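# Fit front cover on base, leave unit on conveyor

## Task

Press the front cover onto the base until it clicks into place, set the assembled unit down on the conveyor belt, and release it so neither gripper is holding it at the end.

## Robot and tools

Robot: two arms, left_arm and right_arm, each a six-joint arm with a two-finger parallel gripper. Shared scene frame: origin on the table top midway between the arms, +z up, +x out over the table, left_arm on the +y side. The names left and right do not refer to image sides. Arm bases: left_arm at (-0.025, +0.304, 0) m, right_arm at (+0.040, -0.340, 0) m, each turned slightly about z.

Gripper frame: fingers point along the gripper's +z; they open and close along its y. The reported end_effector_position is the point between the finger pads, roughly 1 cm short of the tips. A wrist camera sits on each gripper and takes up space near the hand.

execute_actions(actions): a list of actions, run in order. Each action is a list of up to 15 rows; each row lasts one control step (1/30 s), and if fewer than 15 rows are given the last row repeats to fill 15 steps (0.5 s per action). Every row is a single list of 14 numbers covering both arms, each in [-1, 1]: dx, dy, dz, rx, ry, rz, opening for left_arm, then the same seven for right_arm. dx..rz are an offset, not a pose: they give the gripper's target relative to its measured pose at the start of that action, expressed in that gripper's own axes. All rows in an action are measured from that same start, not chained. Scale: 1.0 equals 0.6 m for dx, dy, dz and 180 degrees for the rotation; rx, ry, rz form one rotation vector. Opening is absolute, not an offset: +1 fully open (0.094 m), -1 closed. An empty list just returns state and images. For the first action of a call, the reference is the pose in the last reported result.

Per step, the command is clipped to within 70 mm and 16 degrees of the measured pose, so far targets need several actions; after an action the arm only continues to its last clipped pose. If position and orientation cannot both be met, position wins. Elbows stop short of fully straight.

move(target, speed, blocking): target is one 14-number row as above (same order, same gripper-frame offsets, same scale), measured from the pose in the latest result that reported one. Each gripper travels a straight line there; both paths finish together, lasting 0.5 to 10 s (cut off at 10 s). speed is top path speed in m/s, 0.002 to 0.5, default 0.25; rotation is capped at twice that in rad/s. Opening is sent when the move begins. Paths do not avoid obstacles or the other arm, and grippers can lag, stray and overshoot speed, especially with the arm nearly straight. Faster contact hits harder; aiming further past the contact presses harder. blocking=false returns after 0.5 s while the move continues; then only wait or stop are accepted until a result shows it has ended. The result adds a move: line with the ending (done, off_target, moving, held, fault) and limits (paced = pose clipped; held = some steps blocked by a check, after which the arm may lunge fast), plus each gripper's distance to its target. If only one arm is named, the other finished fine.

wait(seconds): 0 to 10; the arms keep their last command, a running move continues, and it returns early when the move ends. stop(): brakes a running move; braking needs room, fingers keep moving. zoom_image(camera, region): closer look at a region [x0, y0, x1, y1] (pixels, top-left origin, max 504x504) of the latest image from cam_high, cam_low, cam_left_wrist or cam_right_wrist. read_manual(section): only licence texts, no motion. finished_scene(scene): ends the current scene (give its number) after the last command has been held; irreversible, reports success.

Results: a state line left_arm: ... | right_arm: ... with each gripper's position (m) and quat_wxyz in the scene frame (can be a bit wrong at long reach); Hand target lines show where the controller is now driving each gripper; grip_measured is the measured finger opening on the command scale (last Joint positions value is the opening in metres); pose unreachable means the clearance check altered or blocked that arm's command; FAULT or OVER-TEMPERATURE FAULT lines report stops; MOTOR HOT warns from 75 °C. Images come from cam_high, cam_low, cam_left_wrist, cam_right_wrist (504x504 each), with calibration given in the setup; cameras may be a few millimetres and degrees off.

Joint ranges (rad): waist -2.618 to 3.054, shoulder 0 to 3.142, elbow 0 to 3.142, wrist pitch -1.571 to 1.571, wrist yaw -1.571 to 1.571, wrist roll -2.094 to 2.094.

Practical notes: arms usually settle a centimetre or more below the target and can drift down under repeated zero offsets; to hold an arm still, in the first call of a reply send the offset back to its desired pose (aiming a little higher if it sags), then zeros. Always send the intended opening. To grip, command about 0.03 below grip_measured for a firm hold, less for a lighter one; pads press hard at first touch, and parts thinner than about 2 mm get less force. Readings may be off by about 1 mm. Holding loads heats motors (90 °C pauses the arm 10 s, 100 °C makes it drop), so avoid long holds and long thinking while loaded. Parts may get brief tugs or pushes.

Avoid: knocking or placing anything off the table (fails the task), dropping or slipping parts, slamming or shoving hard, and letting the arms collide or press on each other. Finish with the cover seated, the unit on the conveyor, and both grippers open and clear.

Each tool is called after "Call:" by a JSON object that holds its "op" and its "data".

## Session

Call:
{"op": "execute_actions", "data": {"actions": []}}

Scene clock: 0.00 s.
left_arm: end_effector_position=(+0.4641, +0.4697, +0.2389) grip_measured=+1.000 end_effector_quat_wxyz=(+0.300, +0.520, +0.501, +0.623) | right_arm: end_effector_position=(+0.1851, -0.3902, +0.1473) grip_measured=+1.000 end_effector_quat_wxyz=(-0.040, +0.348, +0.936, -0.026)
Joint positions: left_arm=[0.414 1.696 0.91  0.743 0.011 1.927 0.094] | right_arm=[-0.127  1.198  1.078 -1.534  0.046  0.429  0.094]
Joint velocities: left_arm=[-0.002 -0.017  0.022  0.022  0.007  0.007  0.   ] | right_arm=[ 0.007 -0.017 -0.017 -0.007  0.007 -0.095  0.   ]
Motor temperatures (°C, as the motors report them): left_arm=[23 26 26 26 25 22] | right_arm=[25 27 25 29 24 24]
Hand target (left_arm): +0.464, +0.470, +0.244; +0.304, +0.516, +0.501, +0.624
Hand target (right_arm): +0.187, -0.391, +0.150; -0.032, +0.349, +0.936, -0.027
camera_calibration (this result's frames):
cam_left_wrist: T_world_to_cam=[[-0.130678, 0.393916, -0.909809, 0.0980689], [-0.666175, 0.644752, 0.37484, -0.0476119], [0.734257, 0.655076, 0.178162, -0.575441], [0, 0, 0, 1]] pos_world=[0.403619, 0.369024, 0.209592]
cam_right_wrist: T_world_to_cam=[[-0.554655, -0.831927, 0.0159662, -0.216262], [-0.682925, 0.466108, 0.562456, 0.258205], [-0.475365, 0.301066, -0.826673, 0.42625], [0, 0, 0, 1]] pos_world=[0.259008, -0.428595, 0.210593]

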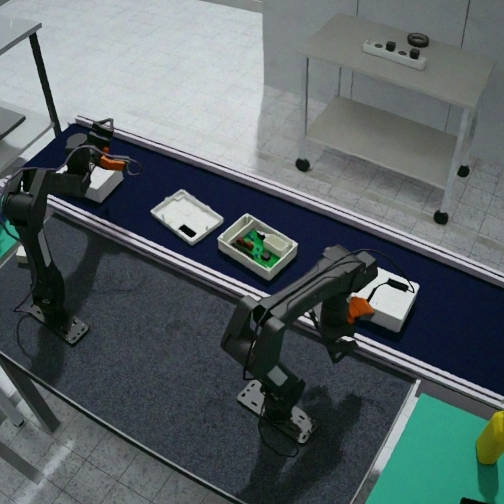

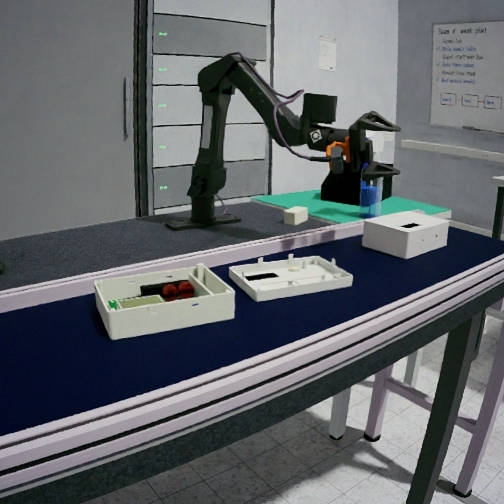

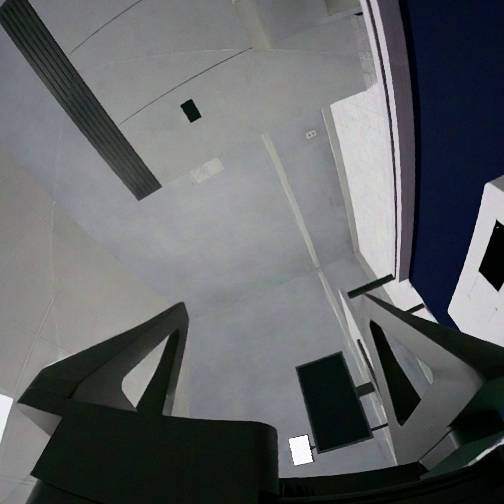

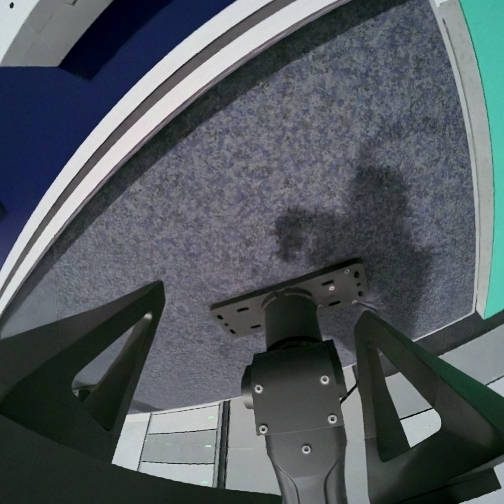

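Call:
{"op": "zoom_image", "data": {"camera": "cam_high", "region": [130, 170, 320, 300]}}

Call:
{"op": "zoom_image", "data": {"camera": "cam_low", "region": [70, 230, 370, 350]}}

Region (130, 170, 320, 300) of cam_high's 504x504 image, scaled by 2.653, with more detail than that image has; it fills the top 345 rows of this view, and the rest is white.

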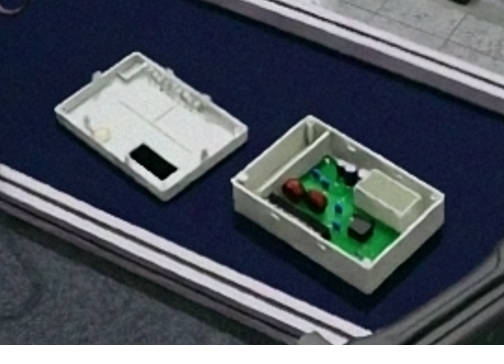

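Region (70, 230, 370, 350) of cam_low's 504x504 image, scaled by 1.680, with more detail than that image has; it fills the top 202 rows of this view, and the rest is white.

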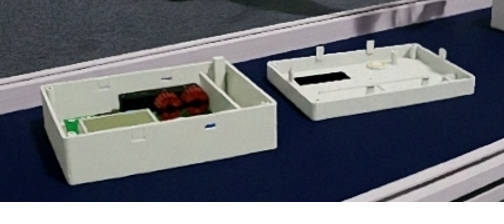

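Call:
{"op": "move", "data": {"target": [-0.4745, -0.0575, -0.085, 0.383, -0.154, -0.028, 0.0, -0.032, 0.6175, -0.172, -0.317, -0.459, -0.301, 0.0], "speed": 0.4}}

Scene clock: 5.50 s.
left_arm: end_effector_position=(+0.4958, +0.2153, +0.1064) grip_measured=+0.003 end_effector_quat_wxyz=(+0.088, +0.696, +0.706, +0.095) | right_arm: end_effector_position=(+0.4500, -0.1224, +0.2186) grip_measured=+0.002 end_effector_quat_wxyz=(+0.680, -0.170, +0.690, +0.179)
Joint positions: left_arm=[-0.105  2.435  2.421 -1.304 -0.06   1.374  0.047] | right_arm=[ 0.638  1.578  0.643  0.924 -0.019  0.015  0.047]
Joint velocities: left_arm=[ 0.002 -0.002 -0.007  0.007 -0.007  0.022 -0.   ] | right_arm=[-0.002  0.002  0.017 -0.022 -0.066  0.037 -0.   ]
Motor temperatures (°C, as the motors report them): left_arm=[23 27 26 27 25 22] | right_arm=[25 27 25 30 24 24]
Hand target (left_arm): +0.493, +0.209, +0.105; +0.088, +0.697, +0.707, +0.082
Hand target (right_arm): +0.455, -0.124, +0.225; +0.689, -0.171, +0.682, +0.177
Off the commanded pose (left_arm): 0.009 m, 1 deg.
Off the commanded pose (right_arm): 0.003 m, 2 deg.
move: done
camera_calibration (this result's frames):
cam_left_wrist: T_world_to_cam=[[-0.954524, 0.0606907, -0.291892, 0.496267], [-0.0818142, 0.888152, 0.452209, -0.163129], [0.28669, 0.455525, -0.842797, -0.0349805], [0, 0, 0, 1]] pos_world=[0.470381, 0.130699, 0.189143]
cam_right_wrist: T_world_to_cam=[[0.521513, -0.846199, 0.109413, -0.354082], [-0.394184, -0.352669, -0.848672, 0.352574], [0.756732, 0.399464, -0.51748, -0.0795105], [0, 0, 0, 1]] pos_world=[0.383806, -0.14352, 0.296816]

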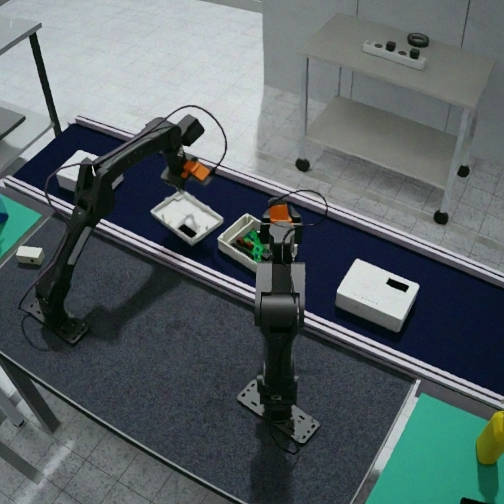

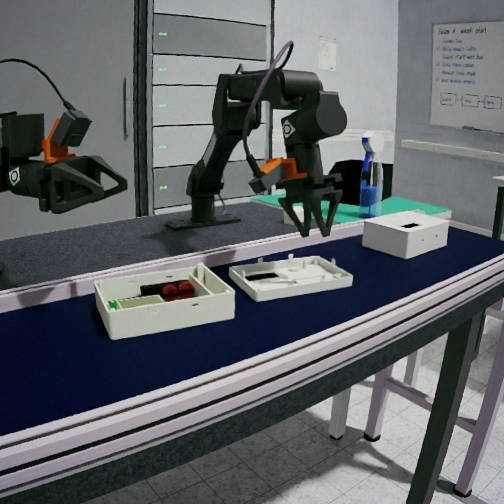

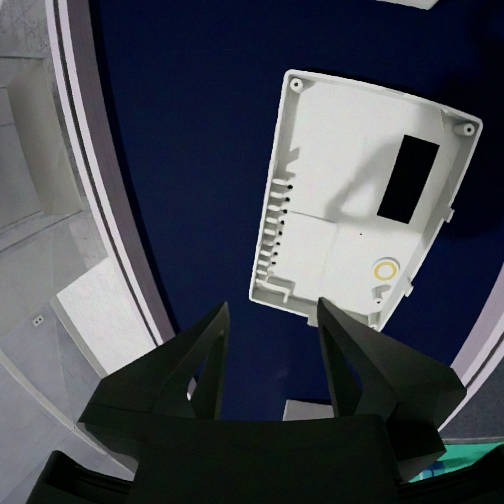

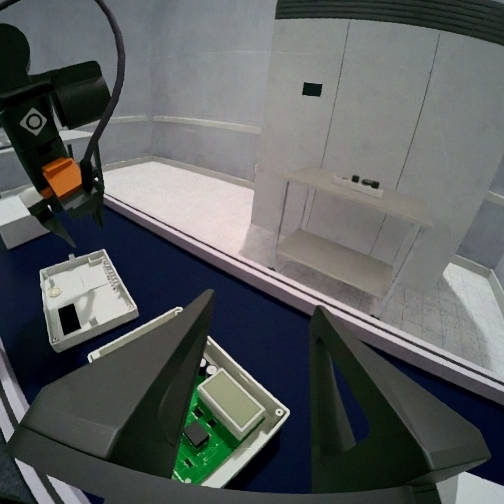

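Call:
{"op": "move", "data": {"target": [-0.038, 0.001, 0.077, 0, 0, 0.067, -0.3, 0.033, 0.013, -0.087, -0.180, -0.182, -0.482, -0.2], "speed": 0.4}}

Scene clock: 10.07 s.
left_arm: end_effector_position=(+0.5092, +0.1986, +0.0680) grip_measured=-0.297 end_effector_quat_wxyz=(+0.082, +0.761, +0.635, +0.105) | right_arm: end_effector_position=(+0.3977, -0.1373, +0.1859) grip_measured=-0.198 end_effector_quat_wxyz=(+0.696, -0.697, +0.130, -0.117)
Joint positions: left_arm=[-0.132  2.496  2.377 -1.193 -0.066  1.543  0.033] | right_arm=[ 0.274  1.738  0.637  1.091 -1.104 -1.562  0.038]
Joint velocities: left_arm=[-0.017  0.022  0.012  0.007 -0.007 -0.081 -0.   ] | right_arm=[ 0.007 -0.007  0.002 -0.037  0.051 -0.066  0.001]
Motor temperatures (°C, as the motors report them): left_arm=[23 29 26 27 25 22] | right_arm=[25 28 26 31 24 24]
Hand target (left_arm): +0.508, +0.194, +0.061; +0.077, +0.767, +0.629, +0.103
Hand target (right_arm): +0.401, -0.140, +0.199; +0.698, -0.695, +0.120, -0.125
Off the commanded pose (left_arm): 0.008 m, 1 deg.
Off the commanded pose (right_arm): 0.014 m, 1 deg.
move: off_target (right_arm)
camera_calibration (this result's frames):
cam_left_wrist: T_world_to_cam=[[-0.923405, 0.252178, -0.28936, 0.444841], [0.081526, 0.865542, 0.494156, -0.211437], [0.375069, 0.432715, -0.819805, -0.105604], [0, 0, 0, 1]] pos_world=[0.467615, 0.116525, 0.146627]
cam_right_wrist: T_world_to_cam=[[-0.0808356, 0.0910684, 0.992558, -0.131829], [0.628618, -0.768138, 0.121673, -0.345366], [0.773502, 0.633775, 0.00484564, -0.122509], [0, 0, 0, 1]] pos_world=[0.301207, -0.17564, 0.173463]

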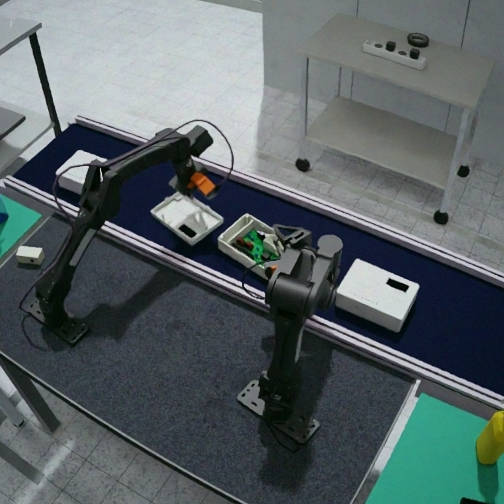

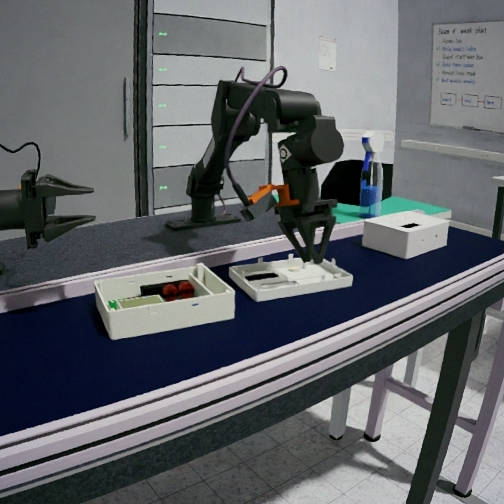

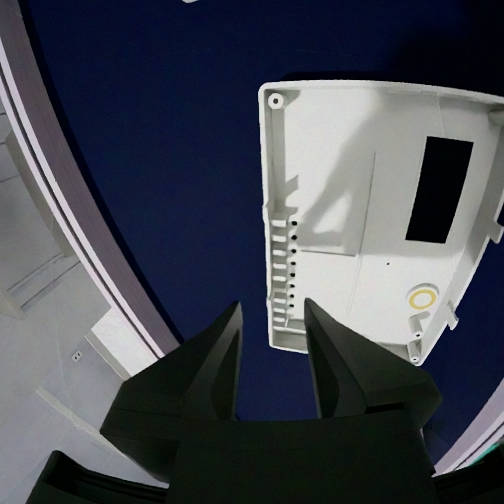

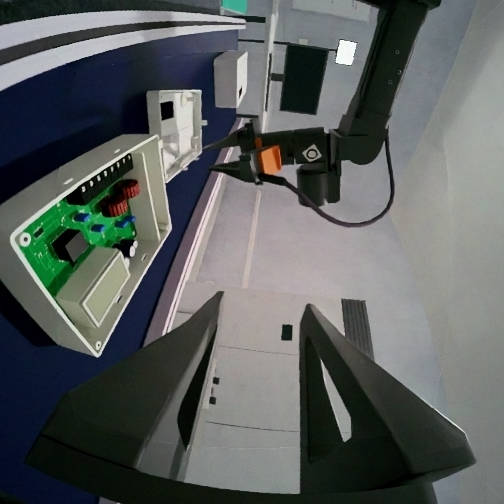

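Call:
{"op": "move", "data": {"target": [0, -0.010, 0.064, 0, 0, 0, -0.3, 0, -0.02, 0, 0, 0, 0, -0.2], "speed": 0.08}}

Call:
{"op": "zoom_image", "data": {"camera": "cam_low", "region": [220, 200, 380, 310]}}

Scene clock: 11.23 s.
left_arm: end_effector_position=(+0.5130, +0.1978, +0.0352) grip_measured=-0.297 end_effector_quat_wxyz=(+0.084, +0.761, +0.634, +0.107) | right_arm: end_effector_position=(+0.3963, -0.1375, +0.1883) grip_measured=-0.198 end_effector_quat_wxyz=(+0.694, -0.698, +0.133, -0.114)
Joint positions: left_arm=[-0.132  2.501  2.253 -1.059 -0.066  1.543  0.033] | right_arm=[ 0.274  1.719  0.637  1.06  -1.104 -1.564  0.038]
Joint velocities: left_arm=[-0.007 -0.007 -0.002  0.022 -0.066 -0.007 -0.001] | right_arm=[-0.012  0.012 -0.002 -0.022  0.022 -0.007  0.001]
Motor temperatures (°C, as the motors report them): left_arm=[23 29 26 27 25 22] | right_arm=[25 28 26 31 24 24]
Hand target (left_arm): +0.513, +0.201, +0.030; +0.082, +0.761, +0.635, +0.105
Hand target (right_arm): +0.398, -0.137, +0.198; +0.696, -0.696, +0.130, -0.117
Off the commanded pose (left_arm): 0.006 m, 0 deg.
Off the commanded pose (right_arm): 0.010 m, 1 deg.
move: done
camera_calibration (this result's frames):
cam_left_wrist: T_world_to_cam=[[-0.921681, 0.252186, -0.294798, 0.43837], [0.0790863, 0.866073, 0.493623, -0.193659], [0.379801, 0.431649, -0.818187, -0.135806], [0, 0, 0, 1]] pos_world=[0.470932, 0.115793, 0.113711]
cam_right_wrist: T_world_to_cam=[[-0.0720611, 0.0931142, 0.993044, -0.137571], [0.629689, -0.76788, 0.117695, -0.344539], [0.773498, 0.63379, -0.0032986, -0.119796], [0, 0, 0, 1]] pos_world=[0.299701, -0.175829, 0.176769]

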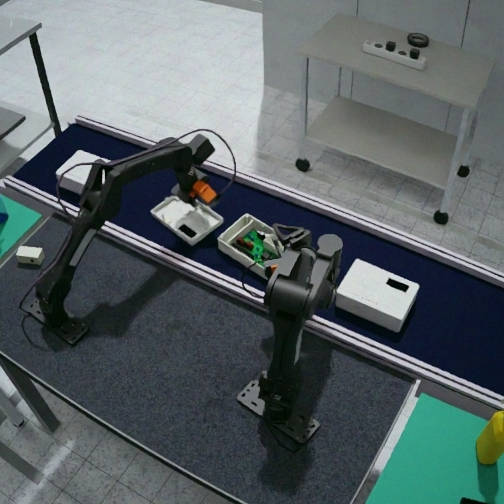

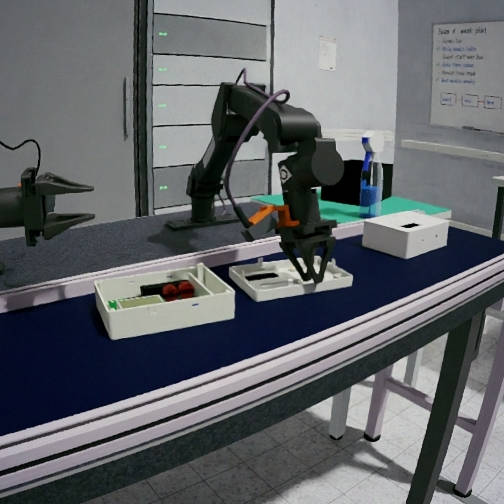

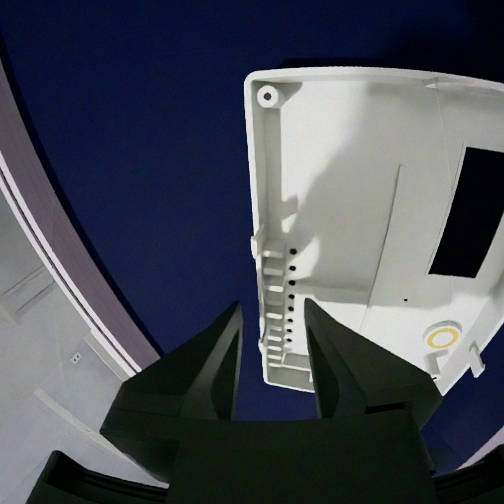

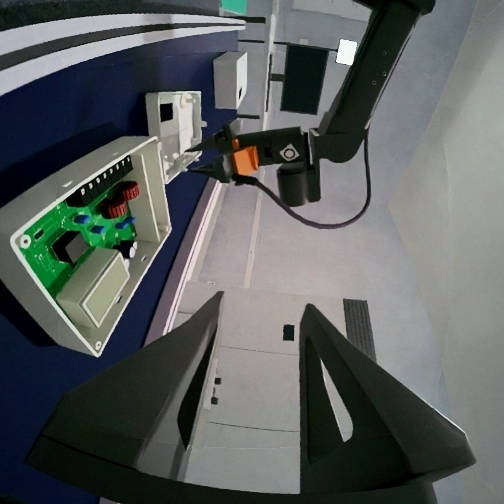

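Region (220, 200, 380, 310) of cam_low's 504x504 image, scaled by 3.150, with more detail than that image has; it fills the top 346 rows of this view, and the rest is white.

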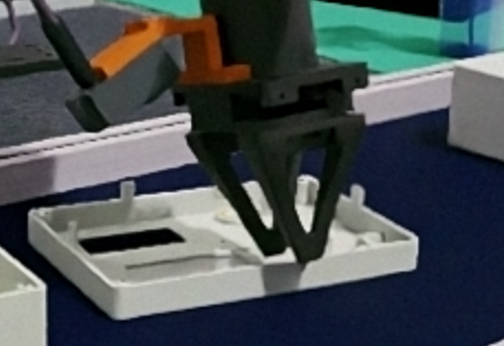

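Call:
{"op": "move", "data": {"target": [0, -0.004, 0.028, 0.035, 0, 0, -0.3, 0, -0.02, 0, 0, 0, 0, -0.2], "speed": 0.05}}

Call:
{"op": "zoom_image", "data": {"camera": "cam_low", "region": [220, 200, 380, 310]}}

Scene clock: 12.77 s.
left_arm: end_effector_position=(+0.5229, +0.1957, +0.0255) grip_measured=-0.297 end_effector_quat_wxyz=(+0.060, +0.764, +0.636, +0.088) | right_arm: end_effector_position=(+0.3950, -0.1376, +0.1904) grip_measured=-0.198 end_effector_quat_wxyz=(+0.693, -0.699, +0.136, -0.110)
Joint positions: left_arm=[-0.132  2.708  2.623 -1.282 -0.066  1.543  0.033] | right_arm=[ 0.274  1.701  0.637  1.032 -1.104 -1.564  0.038]
Joint velocities: left_arm=[-0.012  0.066  0.115 -0.095  0.022 -0.051 -0.   ] | right_arm=[-0.012 -0.007  0.002  0.007  0.022 -0.007 -0.001]
Motor temperatures (°C, as the motors report them): left_arm=[23 29 27 27 25 22] | right_arm=[25 28 26 31 24 24]
Hand target (left_arm): +0.515, +0.199, +0.018; +0.043, +0.764, +0.640, +0.073
Hand target (right_arm): +0.397, -0.138, +0.200; +0.695, -0.697, +0.133, -0.114
Off the commanded pose (left_arm): 0.011 m, 3 deg.
Off the commanded pose (right_arm): 0.010 m, 1 deg.
move: off_target (left_arm)
camera_calibration (this result's frames):
cam_left_wrist: T_world_to_cam=[[-0.937593, 0.255716, -0.235645, 0.451281], [0.108766, 0.859317, 0.499745, -0.20214], [0.330286, 0.442927, -0.833502, -0.122569], [0, 0, 0, 1]] pos_world=[0.485587, 0.112592, 0.105199]
cam_right_wrist: T_world_to_cam=[[-0.0618981, 0.0942938, 0.993618, -0.143669], [0.630864, -0.767744, 0.112159, -0.343446], [0.77342, 0.633781, -0.0119647, -0.116969], [0, 0, 0, 1]] pos_world=[0.298241, -0.175999, 0.179873]

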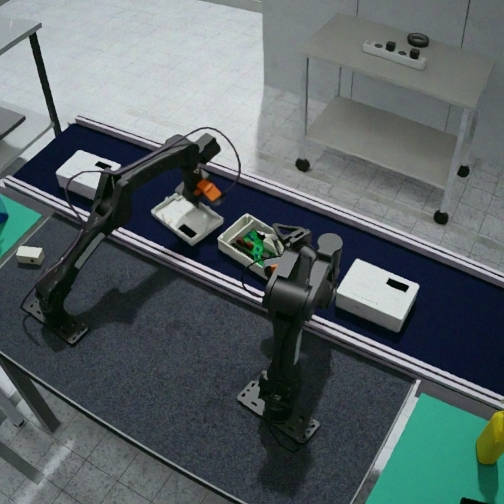

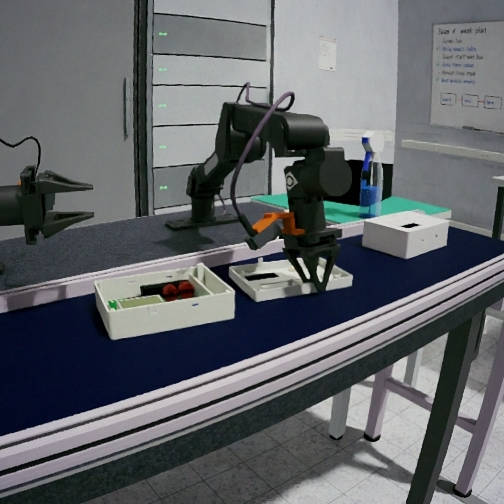

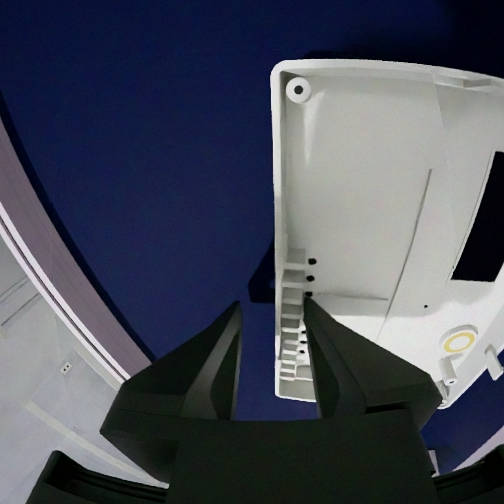

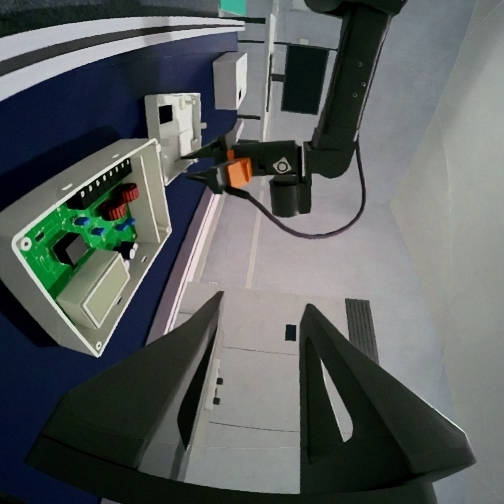

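Region (220, 200, 380, 310) of cam_low's 504x504 image, scaled by 3.150, with more detail than that image has; it fills the top 346 rows of this view, and the rest is white.

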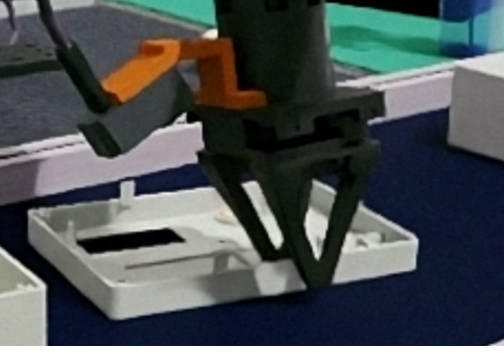

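Good depth. Close.

Call:
{"op": "move", "data": {"target": [0, -0.015, 0, 0, 0, 0, -0.95, 0, -0.015, 0, 0, 0, 0, -0.2], "speed": 0.05}}

Scene clock: 13.53 s.
left_arm: end_effector_position=(+0.5124, +0.1985, +0.0254) grip_measured=-0.768 end_effector_quat_wxyz=(+0.054, +0.766, +0.635, +0.086) | right_arm: end_effector_position=(+0.3949, -0.1377, +0.1884) grip_measured=-0.198 end_effector_quat_wxyz=(+0.692, -0.700, +0.141, -0.106)
Joint positions: left_arm=[-0.132  2.624  2.462 -1.218 -0.069  1.546  0.011] | right_arm=[ 0.274  1.701  0.637  1.019 -1.104 -1.564  0.038]
Joint velocities: left_arm=[ 0.002 -0.012 -0.037 -0.007 -0.007 -0.022 -0.   ] | right_arm=[ 0.007 -0.007 -0.012 -0.066 -0.007 -0.037 -0.   ]
Motor temperatures (°C, as the motors report them): left_arm=[23 30 27 27 25 22] | right_arm=[25 28 26 31 24 24]
Hand target (left_arm): +0.514, +0.197, +0.024; +0.059, +0.765, +0.636, +0.088
Hand target (right_arm): +0.395, -0.138, +0.199; +0.694, -0.698, +0.136, -0.110
Off the commanded pose (left_arm): 0.003 m, 1 deg.
Off the commanded pose (right_arm): 0.011 m, 1 deg.
move: off_target (right_arm)
camera_calibration (this result's frames):
cam_left_wrist: T_world_to_cam=[[-0.939582, 0.259363, -0.223422, 0.440682], [0.11661, 0.856121, 0.503447, -0.206854], [0.321852, 0.446976, -0.83464, -0.116855], [0, 0, 0, 1]] pos_world=[0.475788, 0.115027, 0.105066]
cam_right_wrist: T_world_to_cam=[[-0.0490928, 0.09578, 0.994191, -0.146695], [0.632264, -0.767581, 0.10517, -0.342399], [0.773196, 0.633755, -0.0228756, -0.114786], [0, 0, 0, 1]] pos_world=[0.298037, -0.176022, 0.179227]

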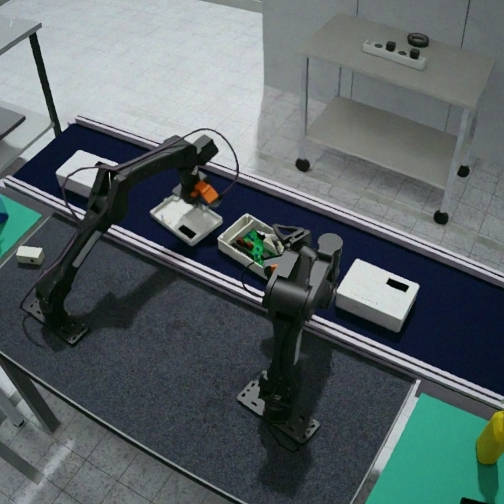

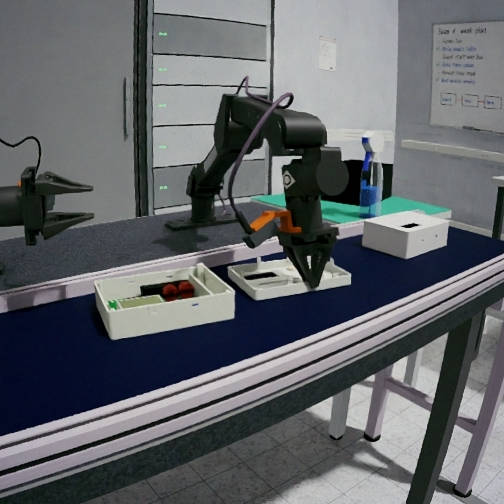

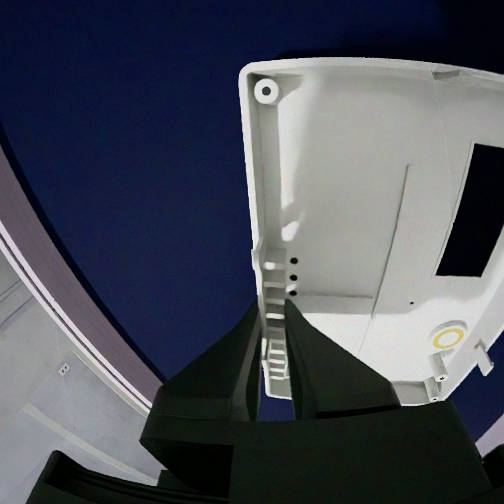

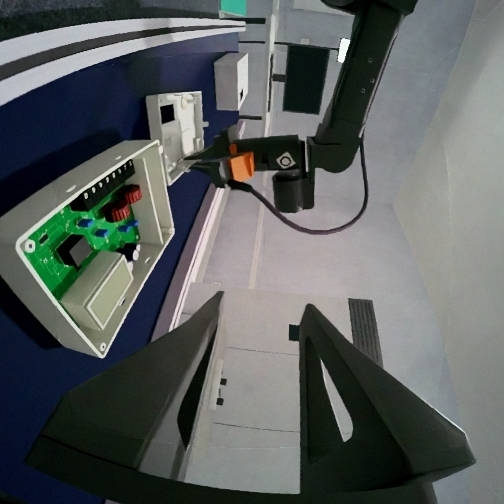

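Call:
{"op": "move", "data": {"target": [0.004, 0.013, -0.075, 0, 0, 0, -0.95, 0, -0.015, 0, 0, 0, 0, -0.2], "speed": 0.1}}

Scene clock: 15.30 s.
left_arm: end_effector_position=(+0.5146, +0.1980, +0.0659) grip_measured=-0.784 end_effector_quat_wxyz=(+0.060, +0.765, +0.635, +0.090) | right_arm: end_effector_position=(+0.3948, -0.1377, +0.1860) grip_measured=-0.198 end_effector_quat_wxyz=(+0.690, -0.702, +0.146, -0.100)
Joint positions: left_arm=[-0.132  2.73   2.832 -1.467 -0.069  1.546  0.01 ] | right_arm=[ 0.274  1.701  0.637  1.003 -1.104 -1.564  0.038]
Joint velocities: left_arm=[-0.012  0.007  0.095 -0.066 -0.022  0.037 -0.   ] | right_arm=[ 0.002  0.002 -0.017 -0.007  0.037  0.022 -0.001]
Motor temperatures (°C, as the motors report them): left_arm=[23 30 27 27 25 22] | right_arm=[25 28 26 31 24 24]
Hand target (left_arm): +0.511, +0.198, +0.071; +0.058, +0.766, +0.634, +0.089
Hand target (right_arm): +0.395, -0.138, +0.197; +0.692, -0.700, +0.141, -0.106
Off the commanded pose (left_arm): 0.006 m, 1 deg.
Off the commanded pose (right_arm): 0.011 m, 1 deg.
move: off_target (right_arm)
camera_calibration (this result's frames):
cam_left_wrist: T_world_to_cam=[[-0.936231, 0.258622, -0.237879, 0.451374], [0.109304, 0.857735, 0.502337, -0.223587], [0.333953, 0.444302, -0.831307, -0.0894401], [0, 0, 0, 1]] pos_world=[0.476898, 0.114782, 0.145336]
cam_right_wrist: T_world_to_cam=[[-0.033266, 0.097617, 0.994668, -0.15039], [0.633869, -0.767395, 0.0965117, -0.341072], [0.772724, 0.6337, -0.0363483, -0.112046], [0, 0, 0, 1]] pos_world=[0.297773, -0.176053, 0.178433]

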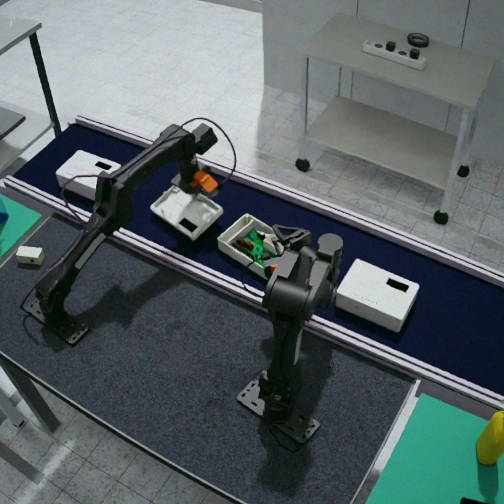

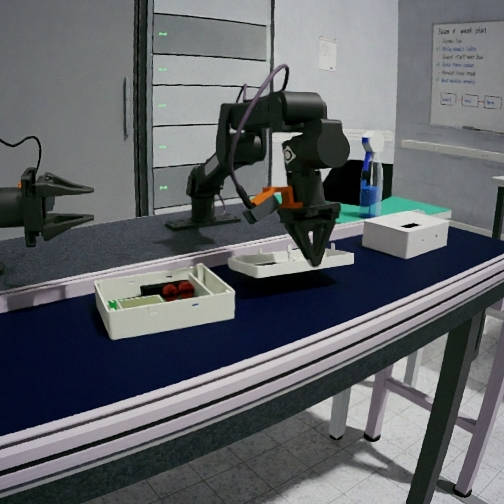

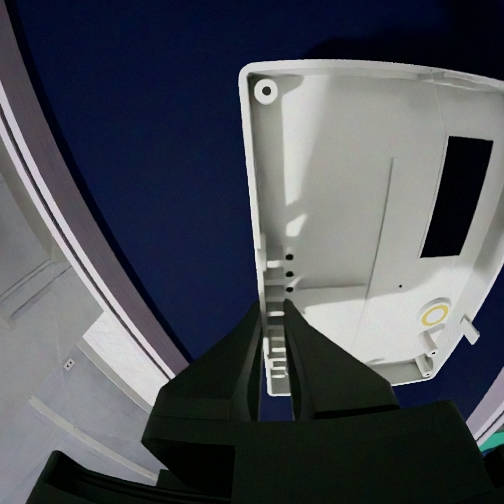

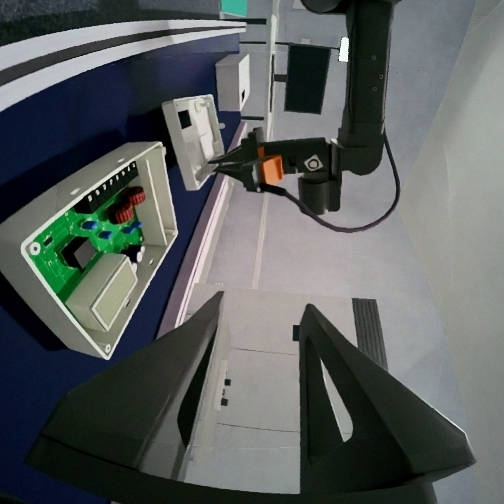

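Call:
{"op": "move", "data": {"target": [-0.157, -0.156, -0.225, 0.061, -0.031, 0.118, -0.95, -0.307, 0.015, 0.186, 0.009, 0, -0.019, -0.2], "speed": 0.2}}

Scene clock: 17.57 s.
left_arm: end_effector_position=(+0.3875, +0.1179, +0.1696) grip_measured=-0.784 end_effector_quat_wxyz=(+0.052, +0.870, +0.488, +0.052) | right_arm: end_effector_position=(+0.2573, +0.0276, +0.1889) grip_measured=-0.198 end_effector_quat_wxyz=(+0.697, -0.696, +0.124, -0.119)
Joint positions: left_arm=[-0.349  2.223  2.335 -1.537 -0.023  1.687  0.01 ] | right_arm=[ 1.061  1.58   0.463  1.118 -0.322 -1.564  0.038]
Joint velocities: left_arm=[-0.012 -0.002 -0.022 -0.051 -0.007  0.022 -0.   ] | right_arm=[ 0.017  0.002 -0.012  0.037 -0.037 -0.051  0.   ]
Motor temperatures (°C, as the motors report them): left_arm=[23 31 27 27 25 22] | right_arm=[25 28 26 31 24 24]
Hand target (left_arm): +0.380, +0.117, +0.172; +0.051, +0.873, +0.484, +0.040
Hand target (right_arm): +0.257, +0.030, +0.190; +0.700, -0.693, +0.126, -0.121
Off the commanded pose (left_arm): 0.009 m, 8 deg.
Off the commanded pose (right_arm): 0.005 m, 0 deg.
joint sent to its limit (left arm) — the command would take joint 4 (wrist pitch) past its lower limit, so that joint was sent only as far as its limit.
move: off_target (left_arm)
camera_calibration (this result's frames):
cam_left_wrist: T_world_to_cam=[[-0.797627, 0.577098, -0.175356, 0.275832], [0.440401, 0.755892, 0.484432, -0.306337], [0.412115, 0.309169, -0.857074, 0.0647679], [0, 0, 0, 1]] pos_world=[0.32823, 0.0523513, 0.252279]
cam_right_wrist: T_world_to_cam=[[-0.093918, 0.0890828, 0.991586, -0.157579], [0.63053, -0.765456, 0.128488, -0.132567], [0.770462, 0.637292, 0.0157207, -0.119795], [0, 0, 0, 1]] pos_world=[0.161085, -0.0110923, 0.17517]

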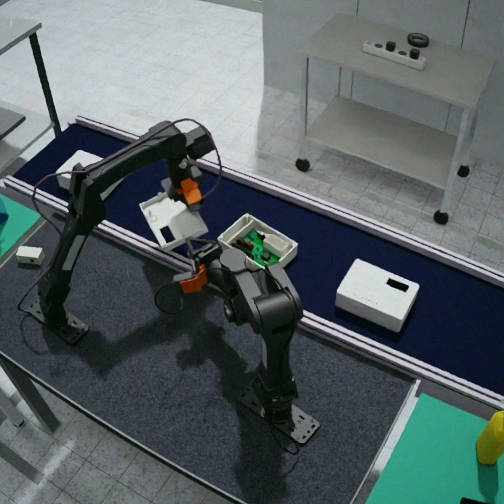

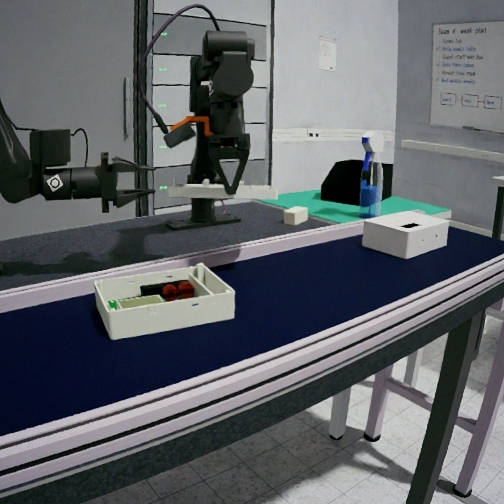

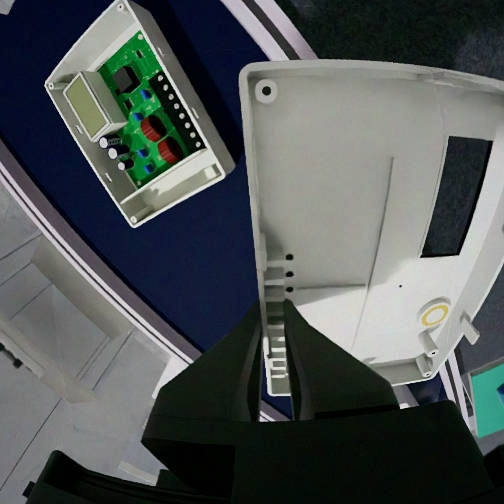

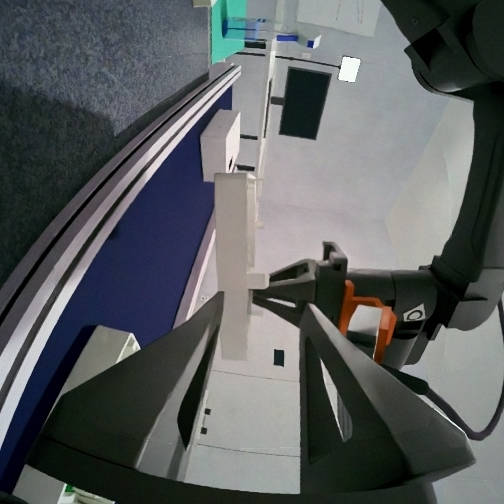

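Call:
{"op": "move", "data": {"target": [0, 0, -0.01, 0, 0, 0, -0.95, 0.025, 0.042, 0.020, 0.003, -0.002, -0.049, -0.2], "speed": 0.1}}

Call:
{"op": "zoom_image", "data": {"camera": "cam_low", "region": [60, 100, 300, 260]}}

Scene clock: 19.57 s.
left_arm: end_effector_position=(+0.3875, +0.1179, +0.1696) grip_measured=-0.784 end_effector_quat_wxyz=(+0.052, +0.870, +0.488, +0.052) | right_arm: end_effector_position=(+0.2679, +0.0309, +0.1548) grip_measured=-0.198 end_effector_quat_wxyz=(+0.681, -0.709, +0.073, -0.165)
Joint positions: left_arm=[-0.349  2.223  2.335 -1.537 -0.023  1.687  0.01 ] | right_arm=[ 1.033  1.755  0.463  1.273 -0.356 -1.713  0.038]
Joint velocities: left_arm=[ 0.017 -0.002  0.012 -0.022 -0.037 -0.007  0.   ] | right_arm=[ 0.007 -0.002  0.002  0.022 -0.037 -0.037  0.001]
Motor temperatures (°C, as the motors report them): left_arm=[23 31 27 26 25 22] | right_arm=[25 28 26 32 24 24]
Hand target (left_arm): +0.387, +0.118, +0.175; +0.054, +0.870, +0.488, +0.053
Hand target (right_arm): +0.275, +0.034, +0.163; +0.689, -0.701, +0.067, -0.171
Off the commanded pose (left_arm): 0.006 m, 0 deg.
Off the commanded pose (right_arm): 0.012 m, 2 deg.
joint sent to its limit (left arm) — the command would take joint 4 (wrist pitch) past its lower limit, so that joint was sent only as far as its limit.
move: off_target (right_arm)
camera_calibration (this result's frames):
cam_left_wrist: T_world_to_cam=[[-0.797627, 0.577098, -0.175356, 0.275832], [0.440401, 0.755892, 0.484432, -0.306337], [0.412115, 0.309169, -0.857074, 0.0647679], [0, 0, 0, 1]] pos_world=[0.32823, 0.0523513, 0.252279]
cam_right_wrist: T_world_to_cam=[[-0.220119, 0.151649, 0.963613, -0.0868458], [0.611329, -0.748341, 0.257417, -0.147724], [0.760148, 0.645747, 0.0720169, -0.135796], [0, 0, 0, 1]] pos_world=[0.174417, -0.00968835, 0.131492]

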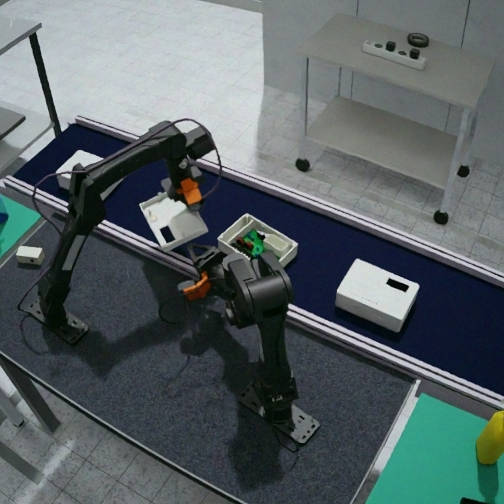

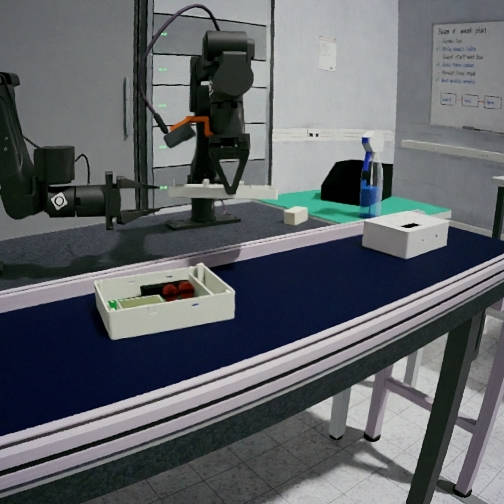

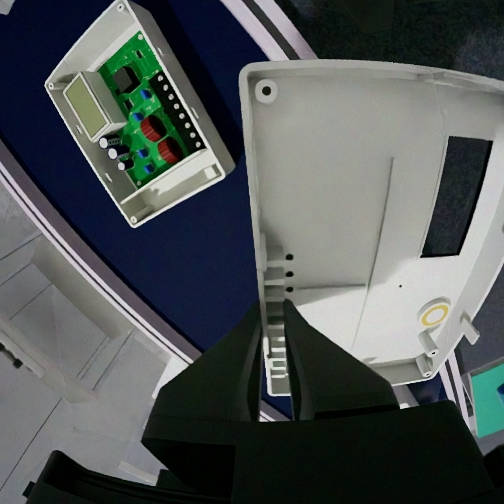

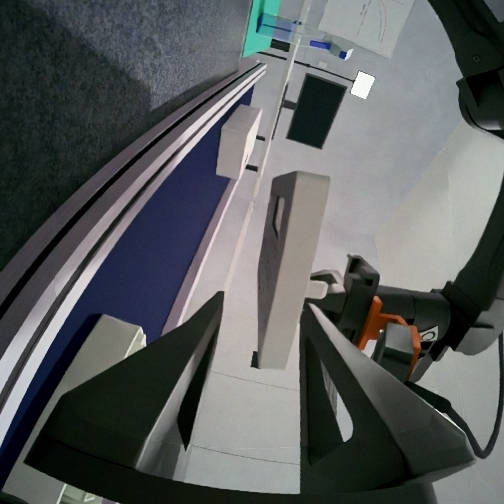

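Region (60, 100, 300, 260) of cam_low's 504x504 image, scaled by 2.100, with more detail than that image has.

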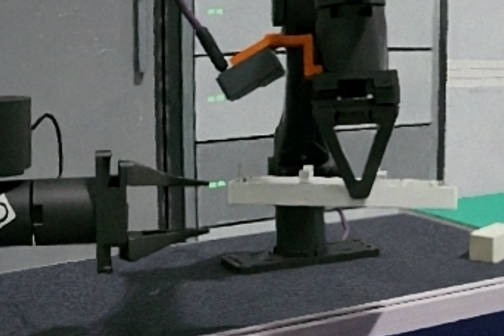

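Call:
{"op": "move", "data": {"target": [0, 0, -0.01, 0, 0, 0, -0.95, 0, -0.035, 0.0, 0.006, 0, 0, -0.2], "speed": 0.1}}

Call:
{"op": "move", "data": {"target": [0, 0, 0, 0, 0, 0, -0.95, 0, -0.012, 0.065, 0, 0, 0, -0.2], "speed": 0.06}}

Call:
{"op": "zoom_image", "data": {"camera": "cam_low", "region": [60, 100, 300, 260]}}

Scene clock: 20.77 s.
left_arm: end_effector_position=(+0.3875, +0.1179, +0.1696) grip_measured=-0.784 end_effector_quat_wxyz=(+0.052, +0.870, +0.488, +0.052) | right_arm: end_effector_position=(+0.2661, +0.0289, +0.1656) grip_measured=-0.198 end_effector_quat_wxyz=(+0.682, -0.709, +0.072, -0.166)
Joint positions: left_arm=[-0.349  2.223  2.335 -1.537 -0.023  1.687  0.01 ] | right_arm=[ 1.033  1.695  0.463  1.216 -0.357 -1.714  0.038]
Joint velocities: left_arm=[ 0.002 -0.002 -0.002 -0.037  0.007 -0.051  0.   ] | right_arm=[ 0.007 -0.007 -0.002 -0.081 -0.007 -0.066  0.001]
Motor temperatures (°C, as the motors report them): left_arm=[23 31 27 26 25 22] | right_arm=[25 28 26 32 24 24]
Hand target (left_arm): +0.387, +0.118, +0.175; +0.054, +0.870, +0.488, +0.053
Hand target (right_arm): +0.265, +0.032, +0.176; +0.688, -0.703, +0.071, -0.166
Off the commanded pose (left_arm): 0.006 m, 0 deg.
Off the commanded pose (right_arm): 0.011 m, 1 deg.
joint sent to its limit (left arm) — the command would take joint 4 (wrist pitch) past its lower limit, so that joint was sent only as far as its limit.
move: off_target (right_arm)
camera_calibration (this result's frames):
cam_left_wrist: T_world_to_cam=[[-0.797627, 0.577098, -0.175356, 0.275832], [0.440401, 0.755892, 0.484432, -0.306337], [0.412115, 0.309169, -0.857074, 0.0647679], [0, 0, 0, 1]] pos_world=[0.32823, 0.0523513, 0.252279]
cam_right_wrist: T_world_to_cam=[[-0.222282, 0.150111, 0.963357, -0.0966682], [0.611061, -0.748488, 0.257624, -0.150898], [0.759734, 0.645935, 0.0746479, -0.134204], [0, 0, 0, 1]] pos_world=[0.17268, -0.0117472, 0.142019]

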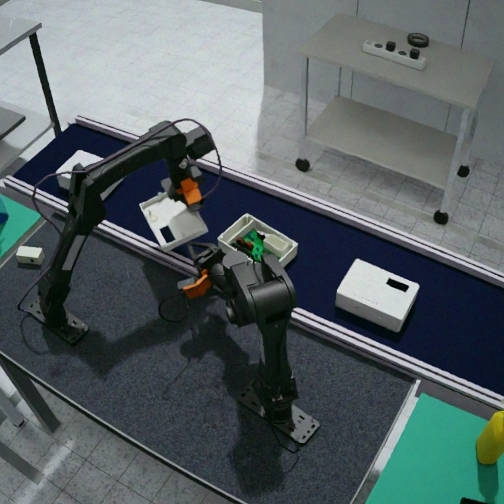

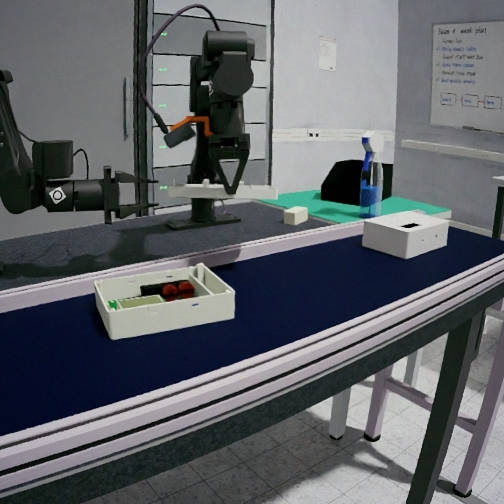

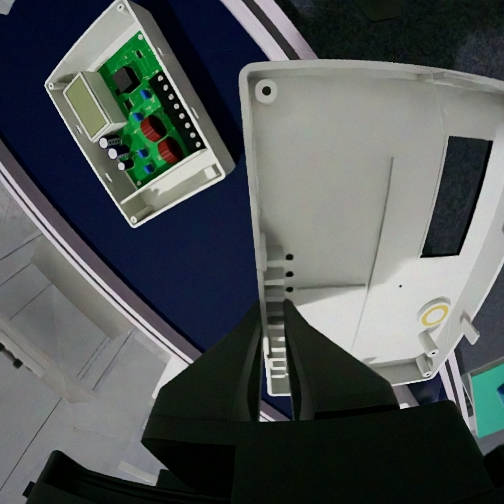

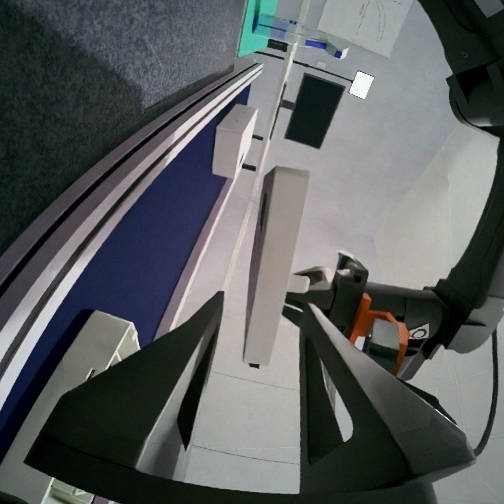

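Scene clock: 21.73 s.
left_arm: end_effector_position=(+0.3876, +0.1181, +0.1696) grip_measured=-0.784 end_effector_quat_wxyz=(+0.052, +0.870, +0.488, +0.052) | right_arm: end_effector_position=(+0.2762, +0.0590, +0.1725) grip_measured=-0.198 end_effector_quat_wxyz=(+0.685, -0.706, +0.070, -0.167)
Joint positions: left_arm=[-0.349  2.223  2.335 -1.537 -0.024  1.687  0.01 ] | right_arm=[ 1.072  1.766  0.589  1.169 -0.321 -1.714  0.038]
Joint velocities: left_arm=[-0.017  0.017 -0.007 -0.037  0.022 -0.022 -0.   ] | right_arm=[ 0.002 -0.007 -0.007  0.037 -0.037  0.051  0.   ]
Motor temperatures (°C, as the motors report them): left_arm=[23 31 27 26 25 22] | right_arm=[25 28 26 32 24 24]
Hand target (left_arm): +0.387, +0.118, +0.170; +0.052, +0.870, +0.488, +0.052
Hand target (right_arm): +0.278, +0.066, +0.172; +0.682, -0.709, +0.072, -0.165
Off the commanded pose (left_arm): 0.000 m, 0 deg.
Off the commanded pose (right_arm): 0.007 m, 0 deg.
move: done
camera_calibration (this result's frames):
cam_left_wrist: T_world_to_cam=[[-0.797639, 0.577146, -0.175143, 0.275756], [0.440045, 0.755467, 0.485418, -0.306495], [0.412472, 0.310118, -0.856559, 0.064342], [0, 0, 0, 1]] pos_world=[0.328286, 0.0524419, 0.252188]
cam_right_wrist: T_world_to_cam=[[-0.228006, 0.143557, 0.963019, -0.103564], [0.611339, -0.748699, 0.256349, -0.136144], [0.757811, 0.64718, 0.0829459, -0.162736], [0, 0, 0, 1]] pos_world=[0.18294, 0.0182559, 0.148133]

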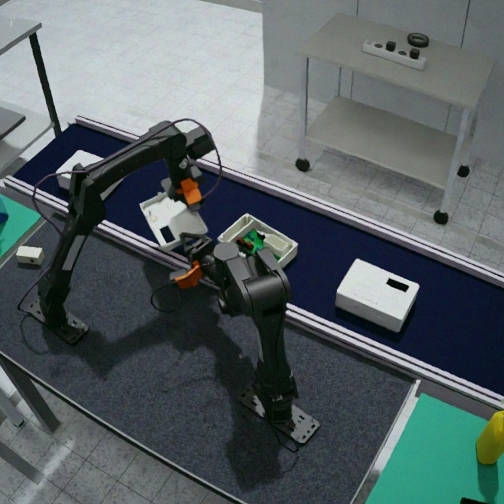

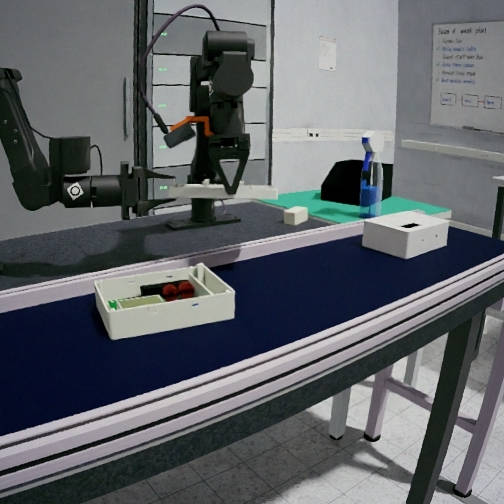

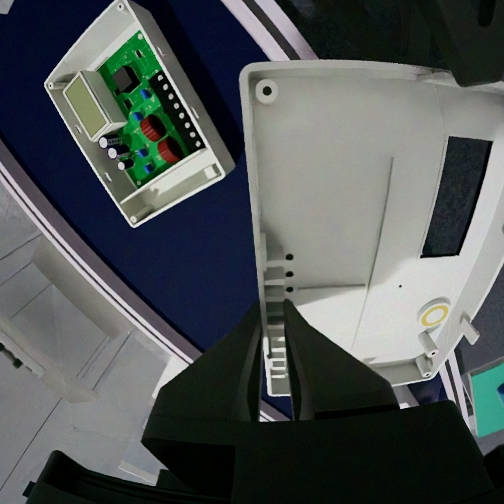

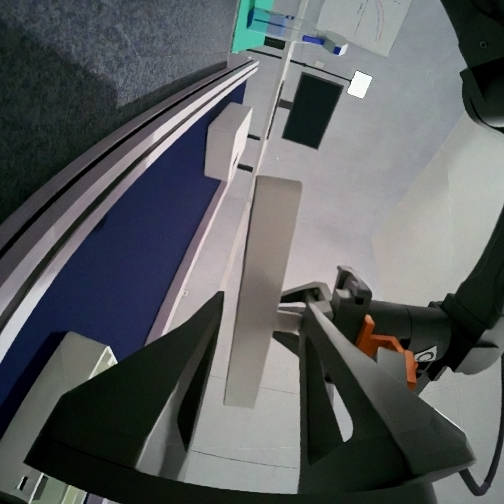

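Region (60, 100, 300, 260) of cam_low's 504x504 image, scaled by 2.100, with more detail than that image has.

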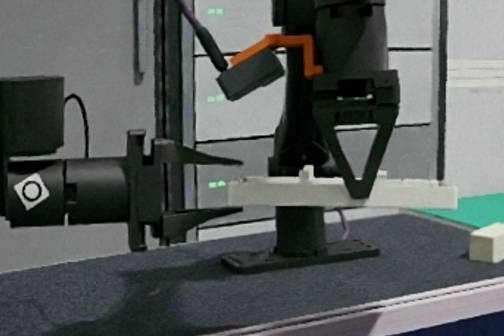

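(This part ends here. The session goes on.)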